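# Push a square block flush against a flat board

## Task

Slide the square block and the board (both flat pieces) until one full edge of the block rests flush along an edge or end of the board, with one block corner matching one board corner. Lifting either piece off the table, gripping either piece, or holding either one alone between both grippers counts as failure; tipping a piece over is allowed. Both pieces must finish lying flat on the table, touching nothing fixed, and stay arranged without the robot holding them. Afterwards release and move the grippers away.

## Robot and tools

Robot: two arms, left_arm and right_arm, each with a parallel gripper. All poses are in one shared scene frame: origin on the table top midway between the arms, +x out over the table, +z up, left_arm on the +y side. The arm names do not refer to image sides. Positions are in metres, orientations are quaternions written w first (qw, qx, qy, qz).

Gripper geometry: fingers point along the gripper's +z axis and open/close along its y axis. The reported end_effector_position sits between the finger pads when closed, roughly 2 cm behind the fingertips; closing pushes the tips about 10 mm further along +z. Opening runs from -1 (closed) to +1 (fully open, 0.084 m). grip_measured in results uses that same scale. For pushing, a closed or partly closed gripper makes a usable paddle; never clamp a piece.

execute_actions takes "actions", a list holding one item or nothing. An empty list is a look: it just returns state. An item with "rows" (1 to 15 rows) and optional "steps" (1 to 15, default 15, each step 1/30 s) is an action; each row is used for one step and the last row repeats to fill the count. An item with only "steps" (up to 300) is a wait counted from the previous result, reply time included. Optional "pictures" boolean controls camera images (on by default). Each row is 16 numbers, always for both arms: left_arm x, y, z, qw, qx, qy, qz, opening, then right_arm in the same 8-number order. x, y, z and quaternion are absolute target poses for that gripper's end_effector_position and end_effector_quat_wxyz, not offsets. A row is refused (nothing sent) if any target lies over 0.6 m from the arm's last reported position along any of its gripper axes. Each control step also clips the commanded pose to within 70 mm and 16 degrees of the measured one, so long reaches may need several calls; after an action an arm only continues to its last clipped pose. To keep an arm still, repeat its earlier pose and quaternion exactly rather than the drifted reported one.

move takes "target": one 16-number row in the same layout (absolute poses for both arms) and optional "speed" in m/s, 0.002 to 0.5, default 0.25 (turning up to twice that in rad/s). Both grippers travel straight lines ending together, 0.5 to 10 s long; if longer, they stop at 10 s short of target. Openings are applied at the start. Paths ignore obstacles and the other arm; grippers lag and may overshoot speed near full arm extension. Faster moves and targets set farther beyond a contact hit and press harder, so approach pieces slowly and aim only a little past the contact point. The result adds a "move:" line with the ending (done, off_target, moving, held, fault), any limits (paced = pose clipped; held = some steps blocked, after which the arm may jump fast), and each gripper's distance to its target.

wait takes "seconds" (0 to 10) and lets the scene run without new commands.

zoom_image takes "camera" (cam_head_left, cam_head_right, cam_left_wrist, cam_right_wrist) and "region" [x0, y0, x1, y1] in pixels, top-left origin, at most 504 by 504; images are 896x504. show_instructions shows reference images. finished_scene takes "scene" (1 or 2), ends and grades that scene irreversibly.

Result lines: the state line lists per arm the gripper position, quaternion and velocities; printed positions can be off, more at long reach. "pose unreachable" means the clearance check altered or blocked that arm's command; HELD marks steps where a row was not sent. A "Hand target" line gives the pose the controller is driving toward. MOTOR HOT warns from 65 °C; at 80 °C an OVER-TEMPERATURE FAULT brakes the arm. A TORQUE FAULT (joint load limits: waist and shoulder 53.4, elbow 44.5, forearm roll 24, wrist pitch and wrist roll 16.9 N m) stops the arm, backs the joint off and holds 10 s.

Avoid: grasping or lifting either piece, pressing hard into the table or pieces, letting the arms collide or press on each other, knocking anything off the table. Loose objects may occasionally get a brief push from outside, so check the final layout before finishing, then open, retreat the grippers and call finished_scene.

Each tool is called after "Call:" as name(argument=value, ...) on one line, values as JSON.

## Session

Call:
show_instructions()

Call:
execute_actions(actions=[])

Reference images for this scene: manual page 1, manual page 2, manual page 3, manual page 4, manual page 5, manual page 6.

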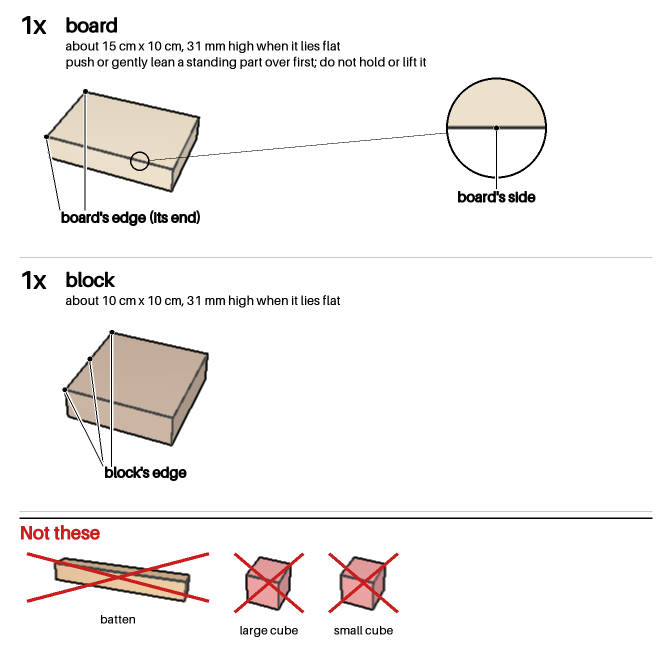

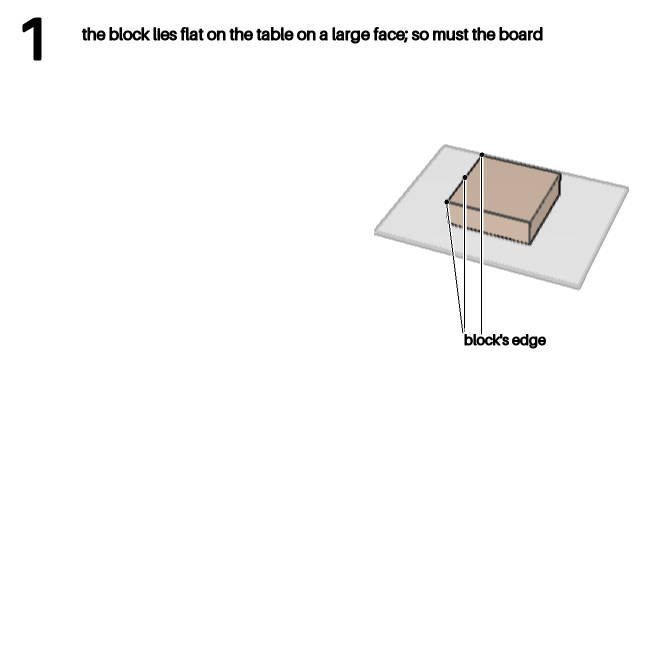

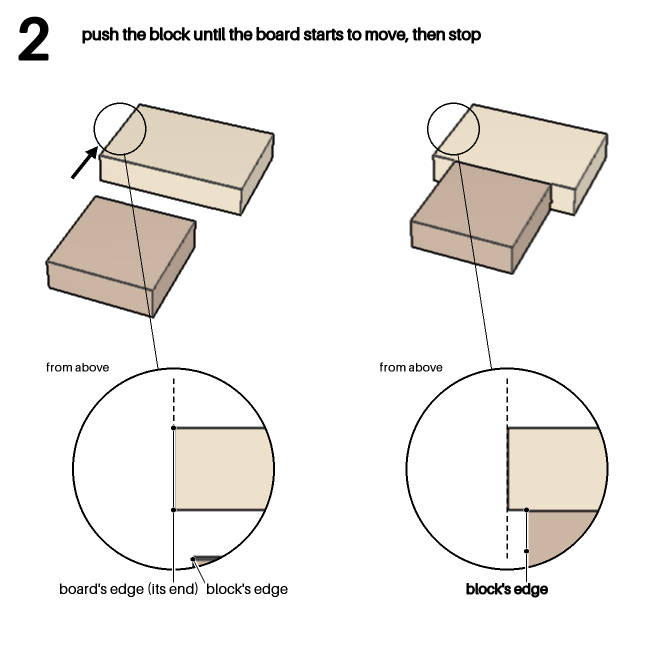

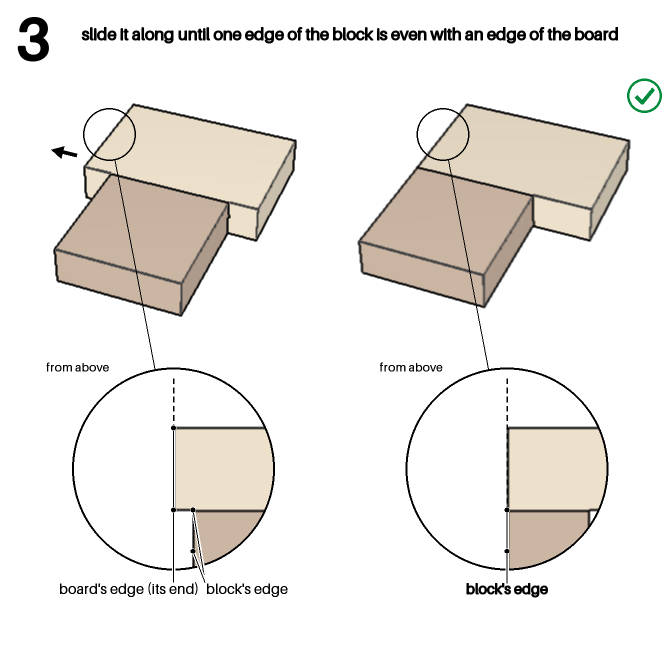

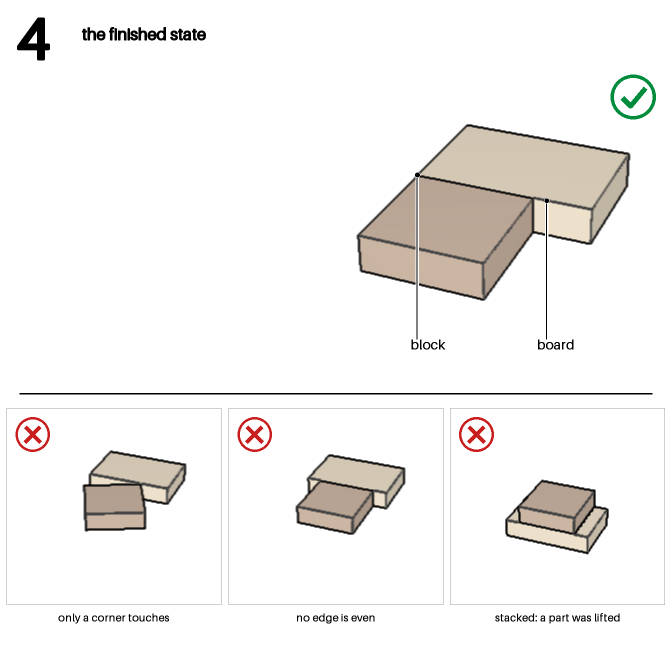

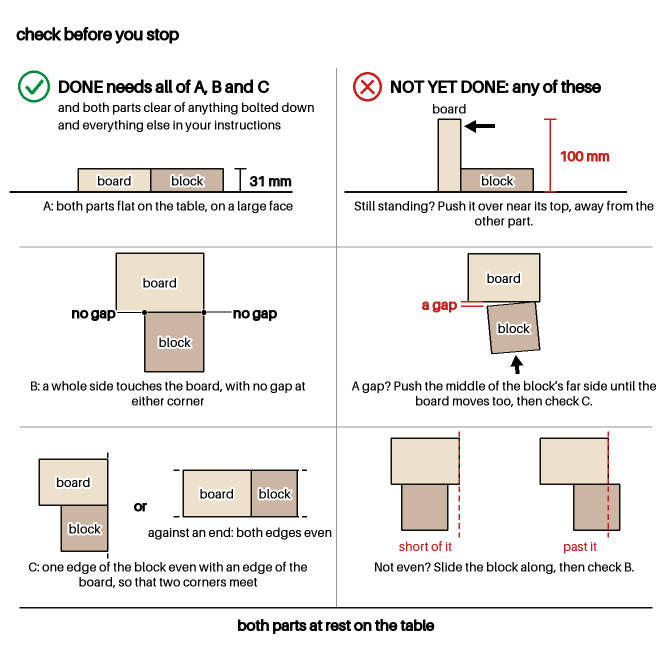

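Scene clock: 0.00 s of 4267.00 s.
left_arm: end_effector_position=(+0.0220, +0.1585, +0.1999) grip_measured=+1.00 end_effector_quat_wxyz=(-0.095, +0.146, +0.964, -0.201) end_effector_velocity=(-0.000, -0.000, +0.000) end_effector_angular_velocity=(-0.000, +0.000, -0.002) | right_arm: end_effector_position=(+0.3660, +0.0572, +0.1184) grip_measured=+1.00 end_effector_quat_wxyz=(-0.517, +0.824, +0.208, -0.101) end_effector_velocity=(-0.000, -0.000, -0.000) end_effector_angular_velocity=(-0.000, +0.002, +0.000)
Joint positions: left_arm=[-1.15   0.15  -0.264 -1.211 -0.388 -2.913  0.084] | right_arm=[ 0.449 -0.838 -0.993  1.465 -1.119 -1.451  0.084]
Joint velocities: left_arm=[-0.    -0.    -0.001  0.001 -0.001  0.    -0.   ] | right_arm=[-0.    -0.001 -0.    -0.001 -0.001  0.001  0.   ]
Hand target (left_arm): +0.022, +0.159, +0.200; -0.095, +0.146, +0.964, -0.201
Hand target (right_arm): +0.366, +0.057, +0.118; -0.517, +0.824, +0.208, -0.101

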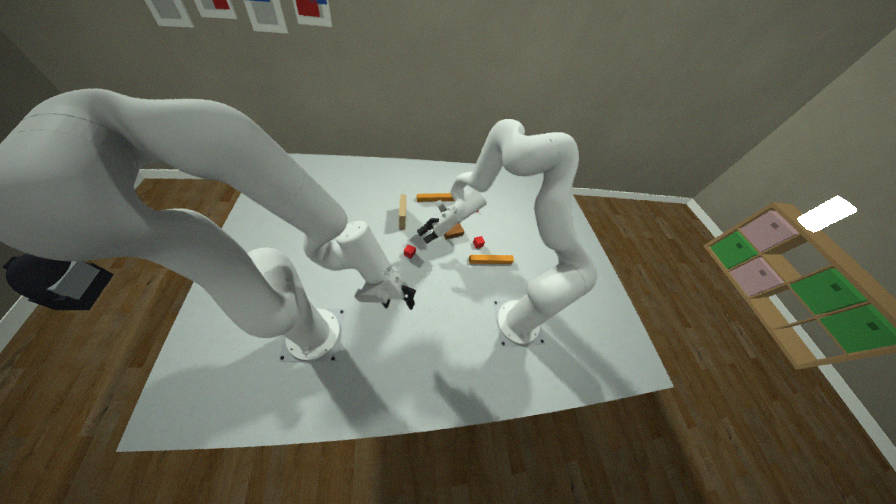

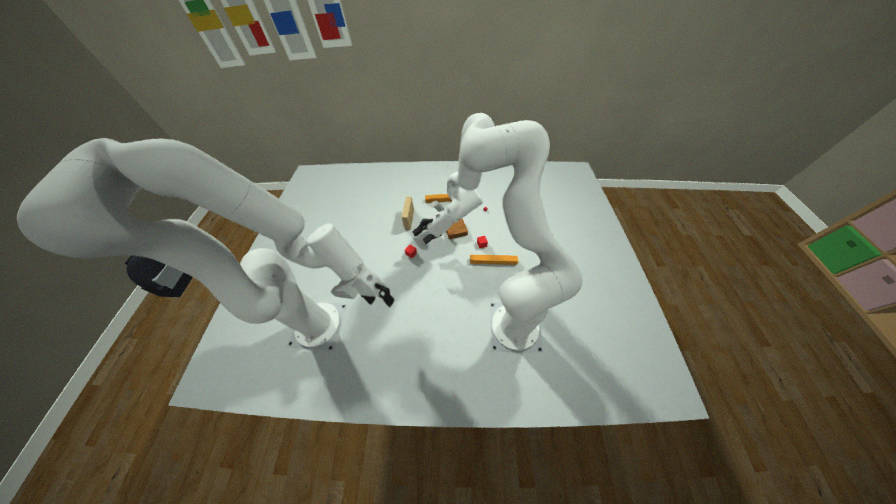

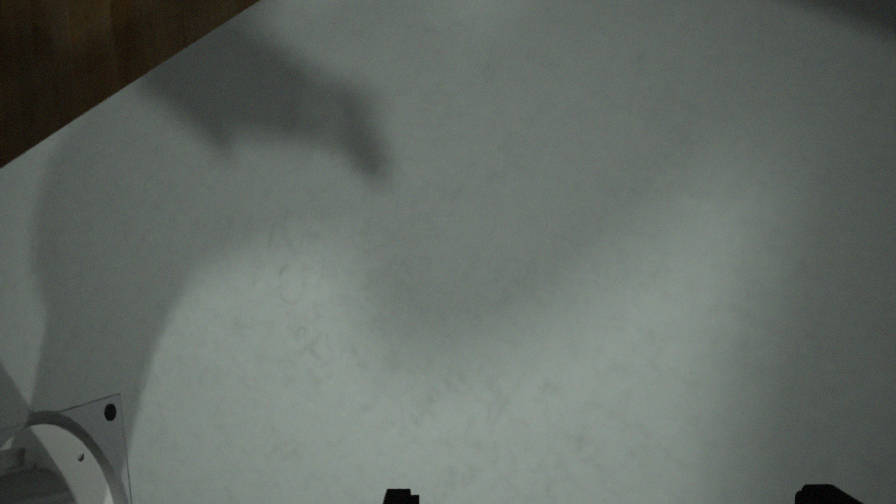

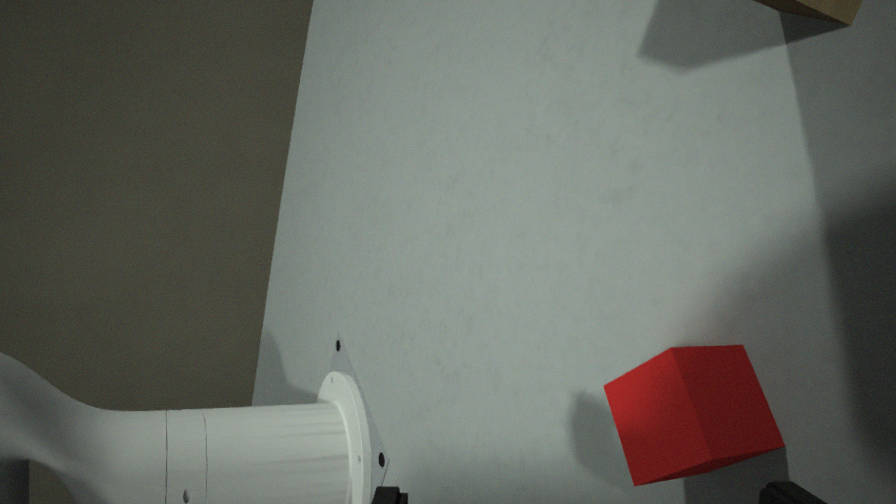

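Call:
move(target=[0.45,0.36,0.2,0,0.707,0.707,0,0.3,0.42,-0.08,0.5,0,1,0,0,0.3])

Scene clock: 6.20 s of 4267.00 s.
left_arm: end_effector_position=(+0.4499, +0.3609, +0.2000) grip_measured=+0.29 end_effector_quat_wxyz=(+0.000, +0.707, +0.708, +0.001) end_effector_velocity=(+0.002, +0.001, +0.000) end_effector_angular_velocity=(-0.001, -0.002, -0.006) | right_arm: end_effector_position=(+0.4200, -0.0809, +0.4990) grip_measured=+0.29 end_effector_quat_wxyz=(+0.003, +1.000, -0.000, -0.001) end_effector_velocity=(+0.000, -0.001, +0.003) end_effector_angular_velocity=(-0.004, -0.003, -0.002)
Joint positions: left_arm=[-0.2   -0.328 -0.867  0.003 -0.537 -1.832  0.056] | right_arm=[ 0.593 -0.119 -1.335 -0.004 -1.22   0.558  0.056]
Joint velocities: left_arm=[ 0.003 -0.002 -0.004  0.     0.     0.008 -0.   ] | right_arm=[ 0.001  0.001 -0.005 -0.005 -0.006  0.005  0.   ]
Hand target (left_arm): +0.450, +0.361, +0.200; +0.000, +0.707, +0.707, +0.001
Hand target (right_arm): +0.420, -0.081, +0.499; +0.003, +1.000, -0.001, -0.001
Off the commanded pose (left_arm): 0.001 m, 0 deg.
Off the commanded pose (right_arm): 0.001 m, 0 deg.
move: done

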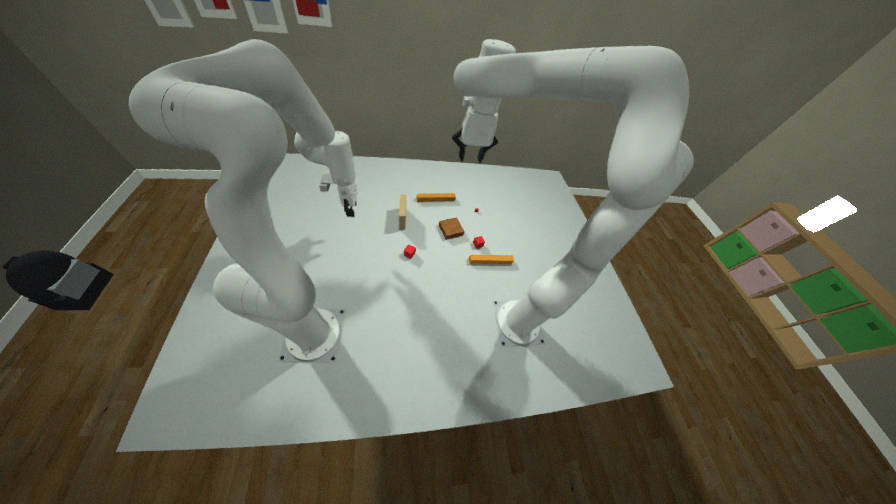

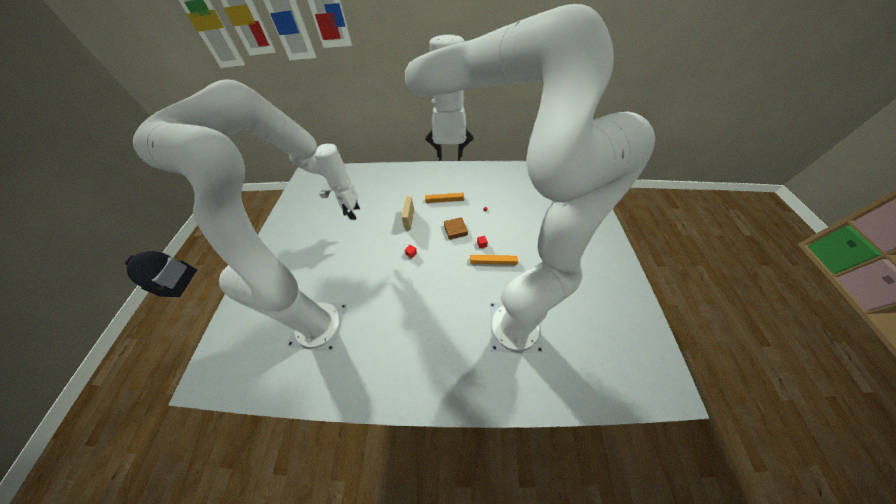

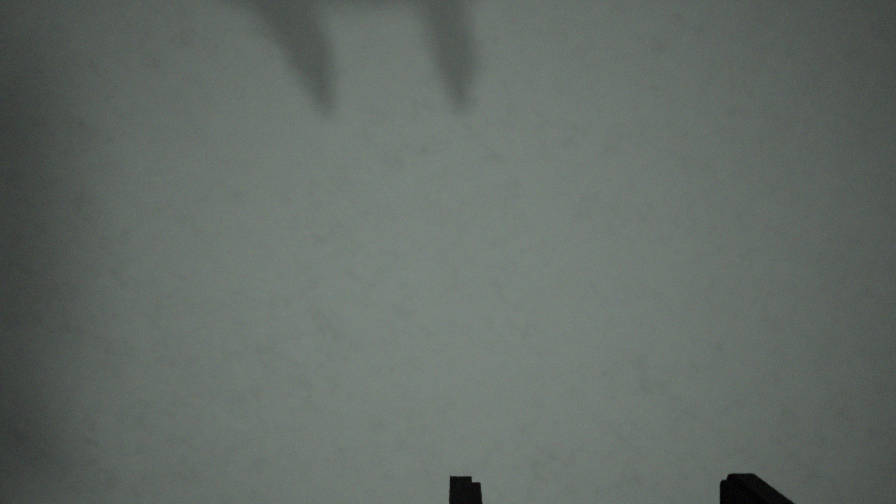

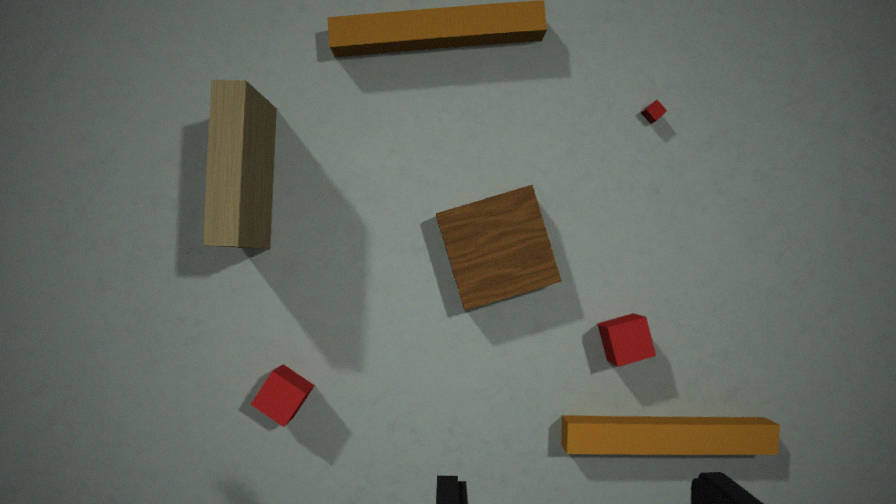

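Call:
move(target=[0.575,0.22,0.105,0,0.707,0.707,0,0.3,0.41,-0.115,0.08,0,1,0,0,0.3])

Call:
move(target=[0.575,0.125,0.105,0,0.707,0.707,0,0.3,0.41,-0.115,0.034,0,1,0,0,0.3], speed=0.03)

Call:
move(target=[0.575,0.2,0.105,0,0.707,0.707,0,0.3,0.48,-0.115,0.034,0,1,0,0,0.3], speed=0.035)

Call:
move(target=[0.5,0.36,0.105,0,0.707,0.707,0,0.3,0.42,-0.08,0.5,0,1,0,0,0.3])

Scene clock: 21.47 s of 4267.00 s.
left_arm: end_effector_position=(+0.5751, +0.2202, +0.1053) grip_measured=+0.29 end_effector_quat_wxyz=(-0.000, +0.707, +0.707, -0.000) end_effector_velocity=(+0.001, -0.001, -0.000) end_effector_angular_velocity=(-0.000, -0.001, -0.001) | right_arm: end_effector_position=(+0.4098, -0.1147, +0.0804) grip_measured=+0.29 end_effector_quat_wxyz=(-0.001, +1.000, +0.001, -0.000) end_effector_velocity=(+0.000, -0.000, -0.002) end_effector_angular_velocity=(-0.000, +0.001, -0.001)
Joint positions: left_arm=[-0.364 -0.819 -1.381 -0.    -0.562 -1.991  0.056] | right_arm=[ 0.541 -0.567 -0.846  0.005 -0.279  0.497  0.056]
Joint velocities: left_arm=[-0.    -0.002 -0.003  0.001  0.    -0.     0.   ] | right_arm=[-0.001 -0.005 -0.     0.001  0.004 -0.001 -0.   ]
Hand target (left_arm): +0.575, +0.220, +0.105; -0.000, +0.707, +0.707, -0.000
Hand target (right_arm): +0.410, -0.115, +0.080; -0.001, +1.000, +0.001, -0.000
Off the commanded pose (left_arm): 0.000 m, 0 deg.
Off the commanded pose (right_arm): 0.001 m, 0 deg.
After step 90, 9.97 s passed at rest.
move: done

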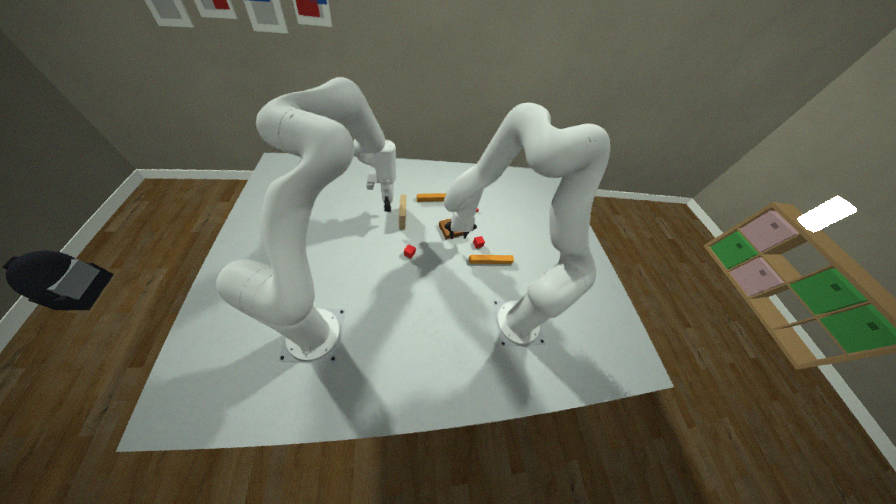

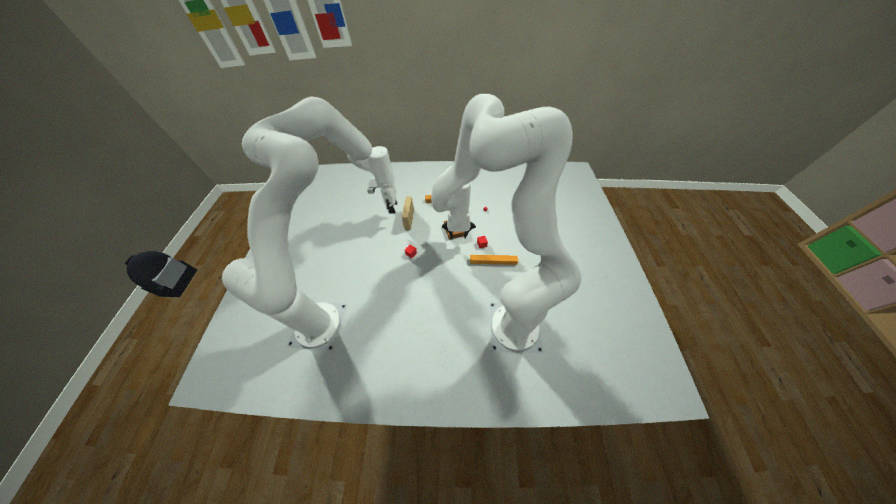

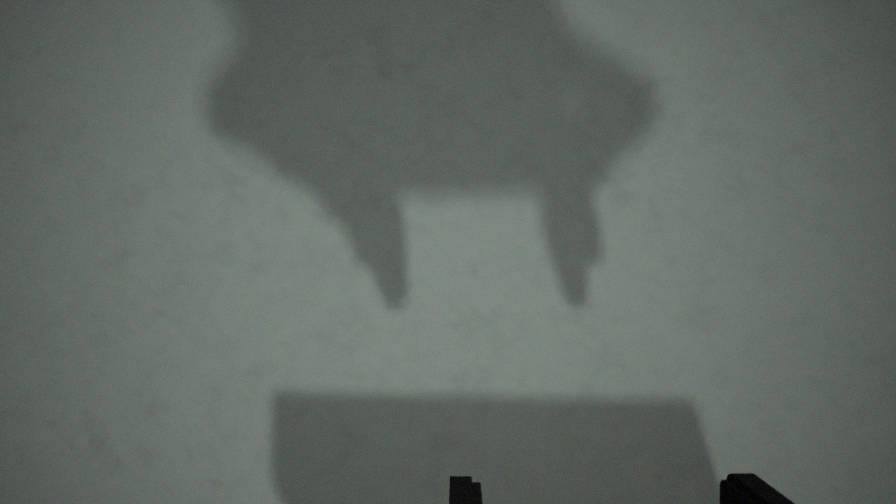

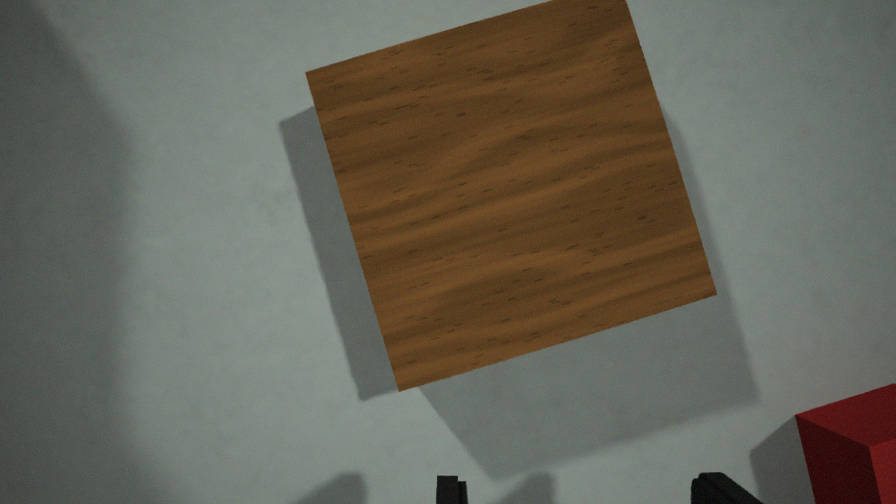

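Scene clock: 24.93 s of 4267.00 s.
left_arm: end_effector_position=(+0.5750, +0.1252, +0.1051) grip_measured=+0.29 end_effector_quat_wxyz=(-0.000, +0.707, +0.707, -0.000) end_effector_velocity=(+0.000, -0.001, -0.000) end_effector_angular_velocity=(+0.001, +0.002, +0.002) | right_arm: end_effector_position=(+0.4100, -0.1150, +0.0341) grip_measured=+0.29 end_effector_quat_wxyz=(-0.000, +1.000, +0.000, -0.000) end_effector_velocity=(-0.000, +0.001, -0.001) end_effector_angular_velocity=(-0.000, +0.000, +0.001)
Joint positions: left_arm=[-0.491 -0.914 -1.552 -0.    -0.639 -2.118  0.056] | right_arm=[ 0.541 -0.674 -0.864  0.001 -0.19   0.502  0.056]
Joint velocities: left_arm=[-0.001 -0.003 -0.006 -0.001 -0.005 -0.003 -0.   ] | right_arm=[ 0.002 -0.002 -0.001 -0.     0.001  0.001  0.   ]
Hand target (left_arm): +0.575, +0.125, +0.105; -0.000, +0.707, +0.707, -0.000
Hand target (right_arm): +0.410, -0.115, +0.034; -0.000, +1.000, +0.000, -0.000
Off the commanded pose (left_arm): 0.000 m, 0 deg.
Off the commanded pose (right_arm): 0.000 m, 0 deg.
move: done

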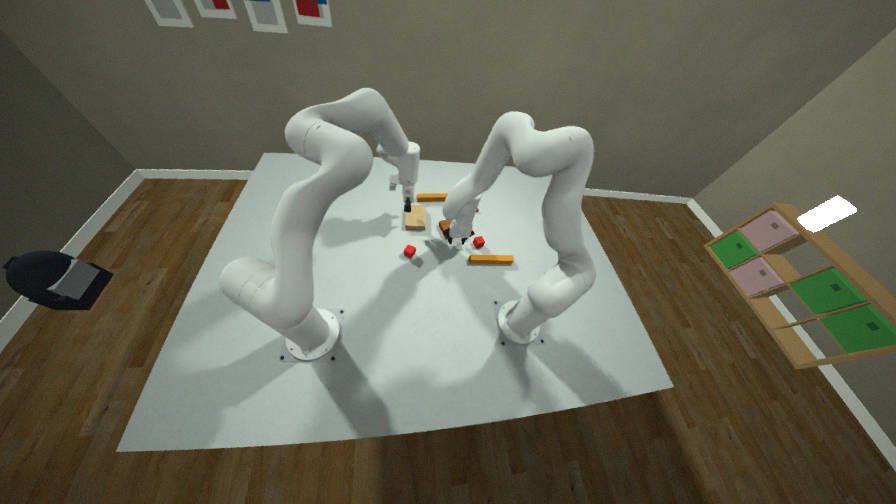

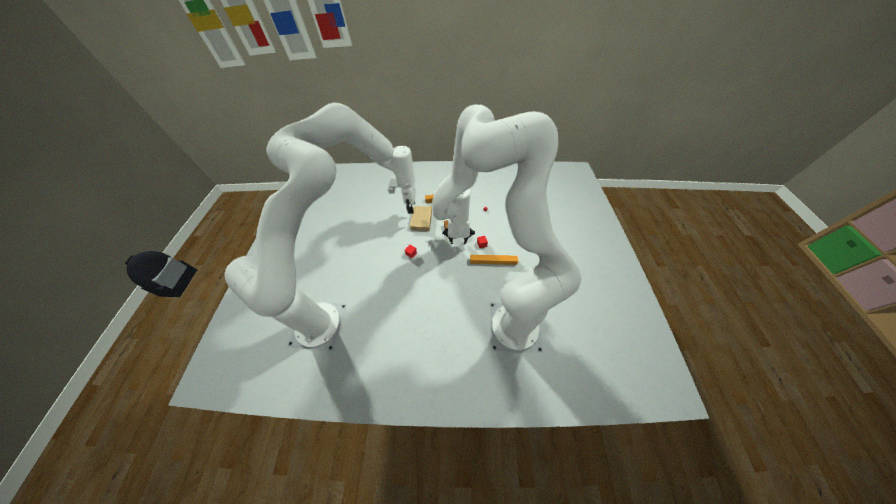

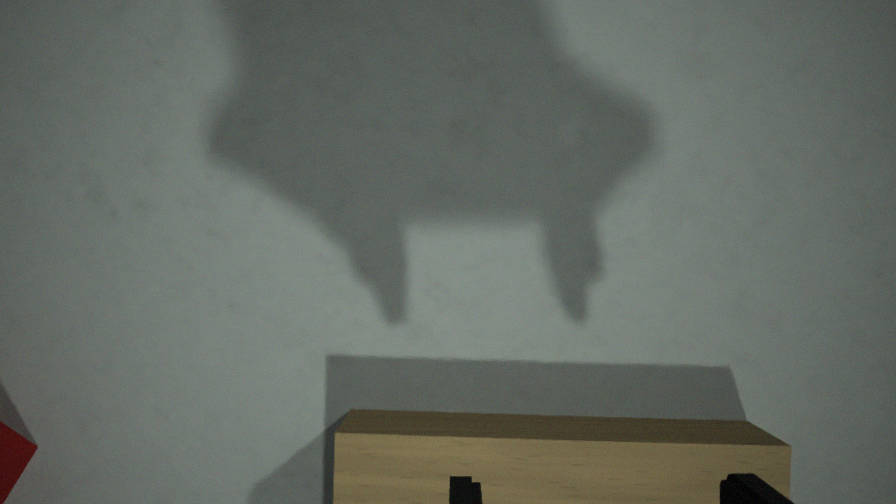

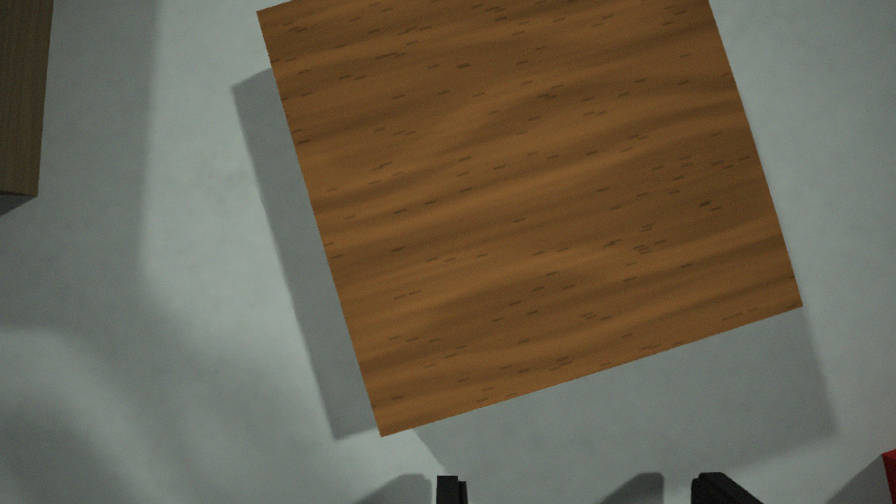

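Scene clock: 27.40 s of 4267.00 s.
left_arm: end_effector_position=(+0.5750, +0.1998, +0.1049) grip_measured=+0.29 end_effector_quat_wxyz=(+0.000, +0.707, +0.707, +0.000) end_effector_velocity=(+0.001, +0.001, +0.001) end_effector_angular_velocity=(-0.001, -0.002, +0.000) | right_arm: end_effector_position=(+0.4798, -0.1151, +0.0340) grip_measured=+0.29 end_effector_quat_wxyz=(+0.000, +1.000, -0.000, -0.000) end_effector_velocity=(+0.002, +0.000, +0.001) end_effector_angular_velocity=(+0.000, -0.001, +0.001)
Joint positions: left_arm=[-0.393 -0.837 -1.412  0.    -0.575 -2.02   0.056] | right_arm=[ 0.478 -0.765 -1.049  0.    -0.284  0.44   0.056]
Joint velocities: left_arm=[ 0.002  0.003  0.003 -0.001  0.002  0.003 -0.   ] | right_arm=[-0.002 -0.002 -0.005  0.    -0.003 -0.003  0.   ]
Hand target (left_arm): +0.575, +0.200, +0.105; +0.000, +0.707, +0.707, +0.000
Hand target (right_arm): +0.480, -0.115, +0.034; -0.000, +1.000, -0.000, -0.000
Off the commanded pose (left_arm): 0.000 m, 0 deg.
Off the commanded pose (right_arm): 0.000 m, 0 deg.
move: done

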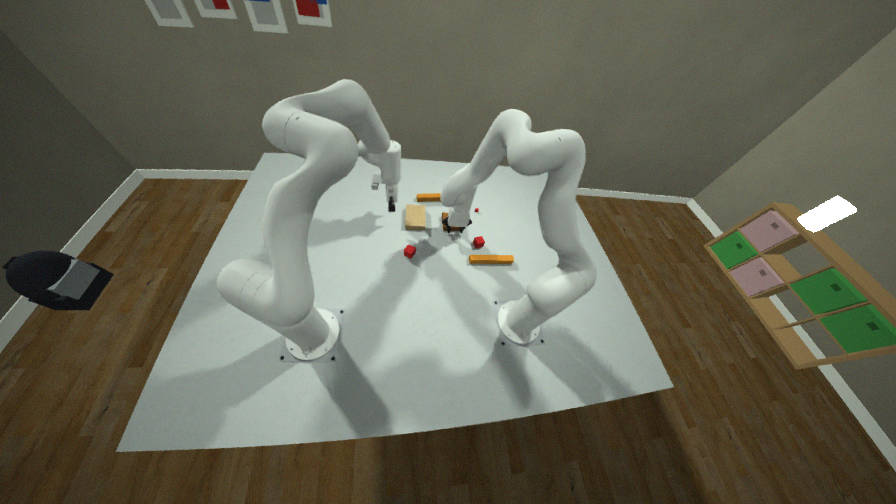

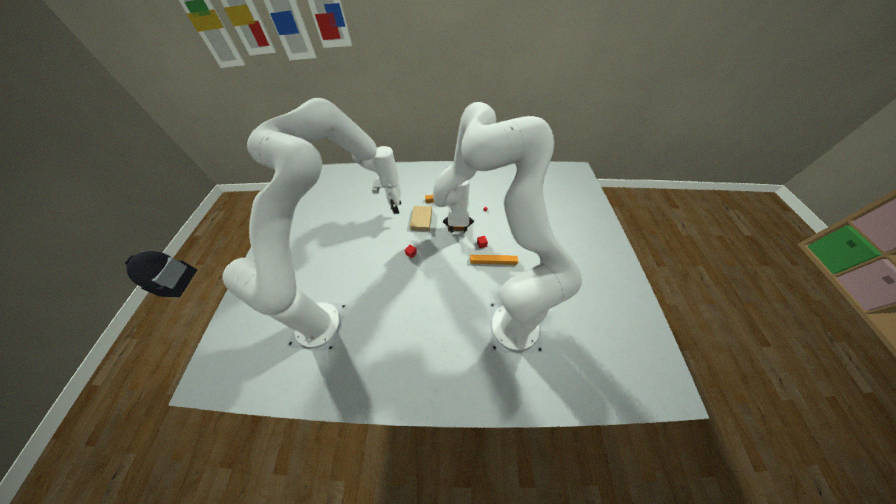

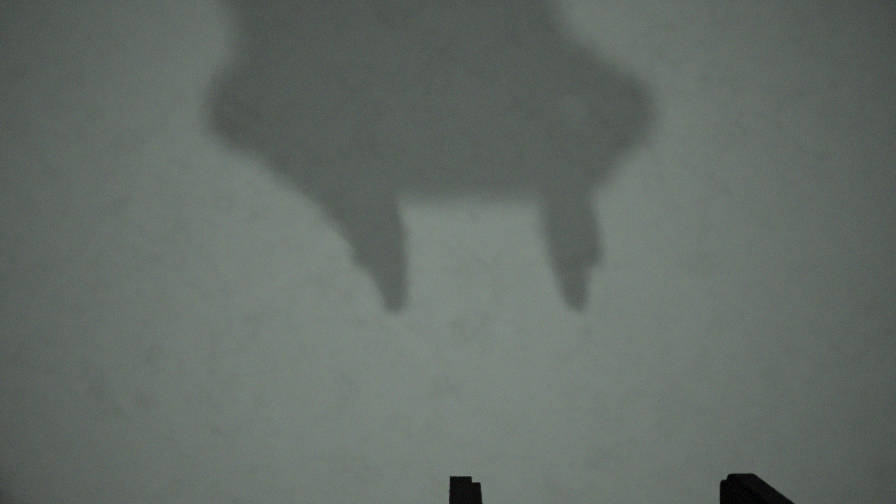

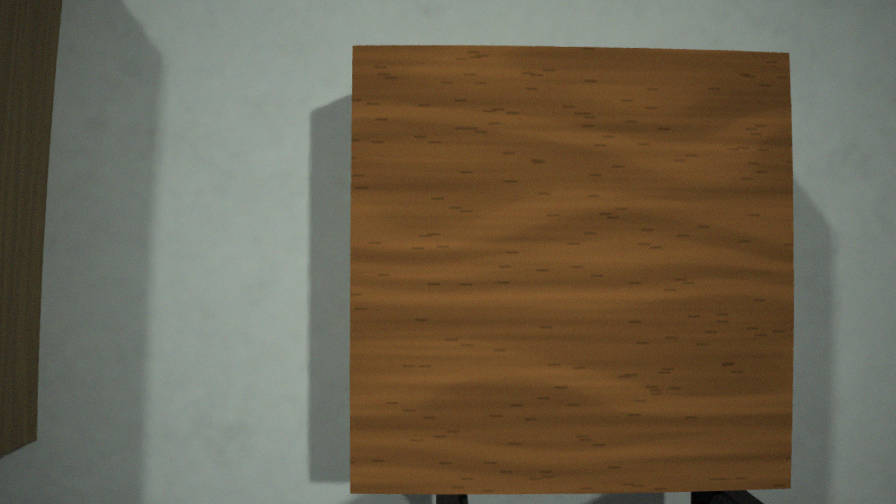

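Scene clock: 29.87 s of 4267.00 s.
left_arm: end_effector_position=(+0.5000, +0.3599, +0.1048) grip_measured=+0.29 end_effector_quat_wxyz=(+0.000, +0.707, +0.707, +0.000) end_effector_velocity=(+0.000, +0.001, +0.001) end_effector_angular_velocity=(-0.000, -0.001, +0.000) | right_arm: end_effector_position=(+0.4203, -0.0803, +0.4996) grip_measured=+0.29 end_effector_quat_wxyz=(+0.001, +1.000, -0.001, +0.000) end_effector_velocity=(+0.001, -0.000, +0.002) end_effector_angular_velocity=(+0.001, -0.002, -0.001)
Joint positions: left_arm=[-0.177 -0.602 -0.994  0.001 -0.392 -1.805  0.056] | right_arm=[ 0.593 -0.118 -1.334 -0.002 -1.216  0.557  0.056]
Joint velocities: left_arm=[ 0.001  0.002  0.001 -0.001 -0.001  0.001  0.   ] | right_arm=[-0.001 -0.    -0.006 -0.    -0.004  0.001  0.   ]
Hand target (left_arm): +0.500, +0.360, +0.105; +0.000, +0.707, +0.707, +0.000
Hand target (right_arm): +0.420, -0.080, +0.500; +0.001, +1.000, -0.001, +0.000
Off the commanded pose (left_arm): 0.000 m, 0 deg.
Off the commanded pose (right_arm): 0.001 m, 0 deg.
move: done

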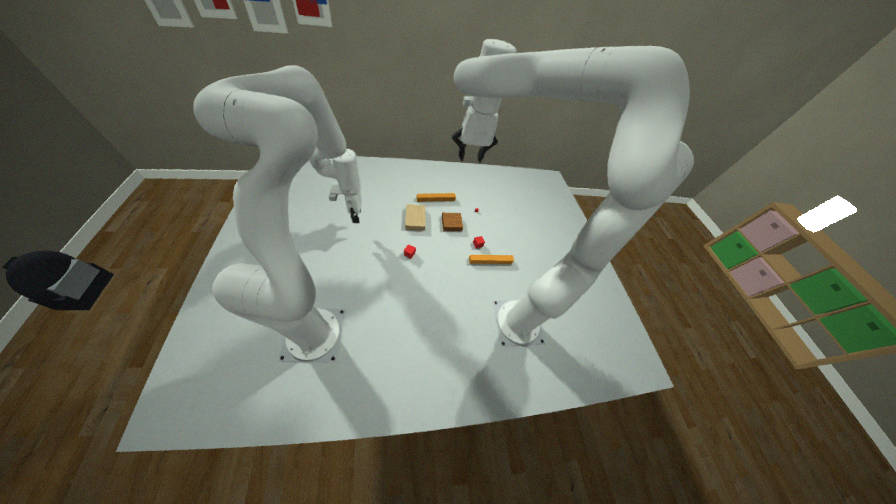

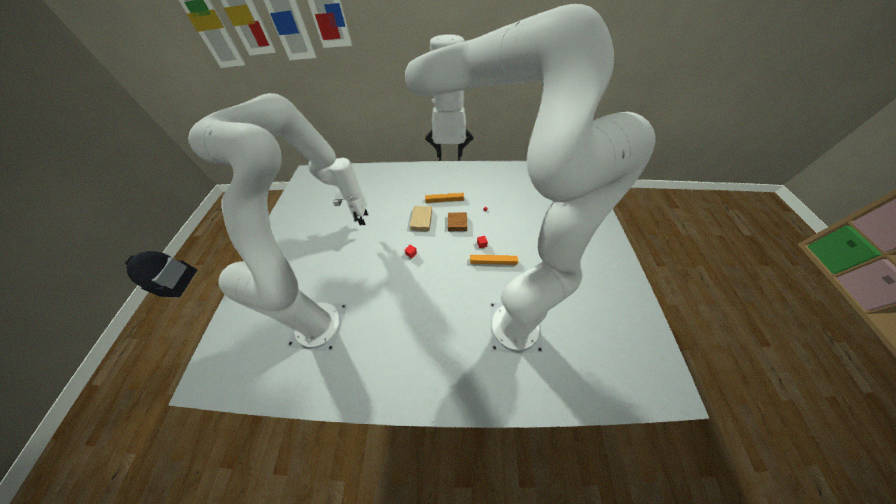

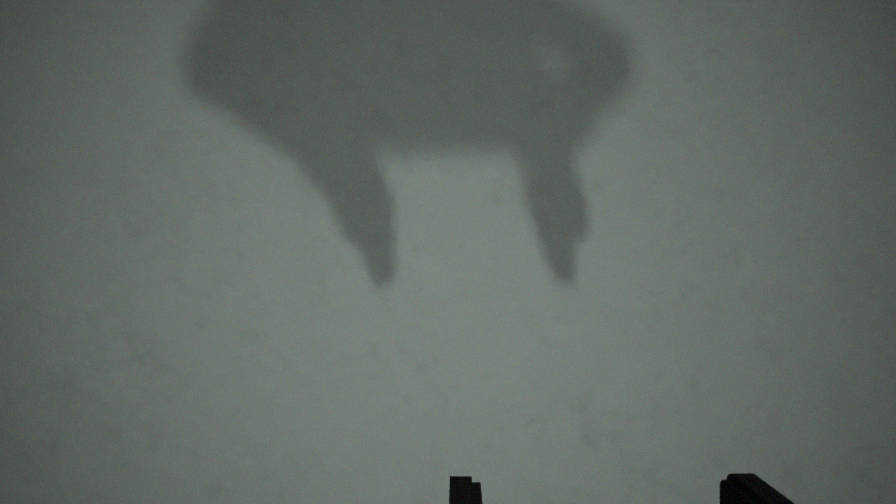

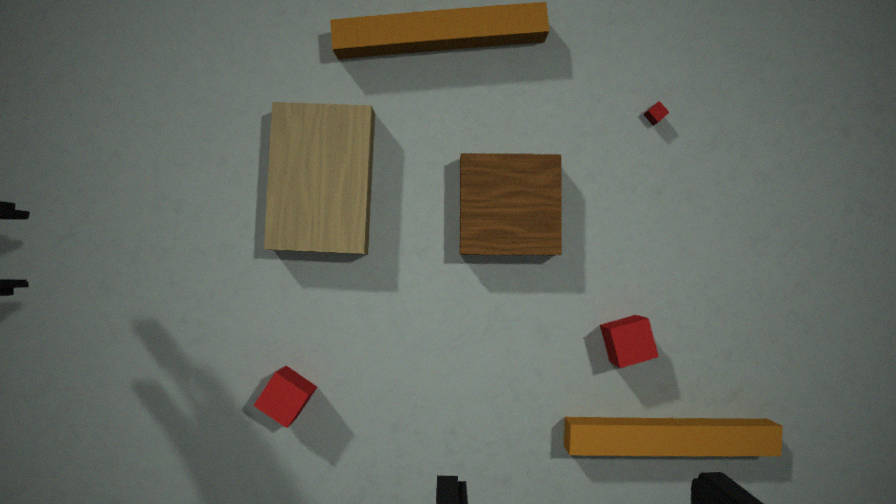

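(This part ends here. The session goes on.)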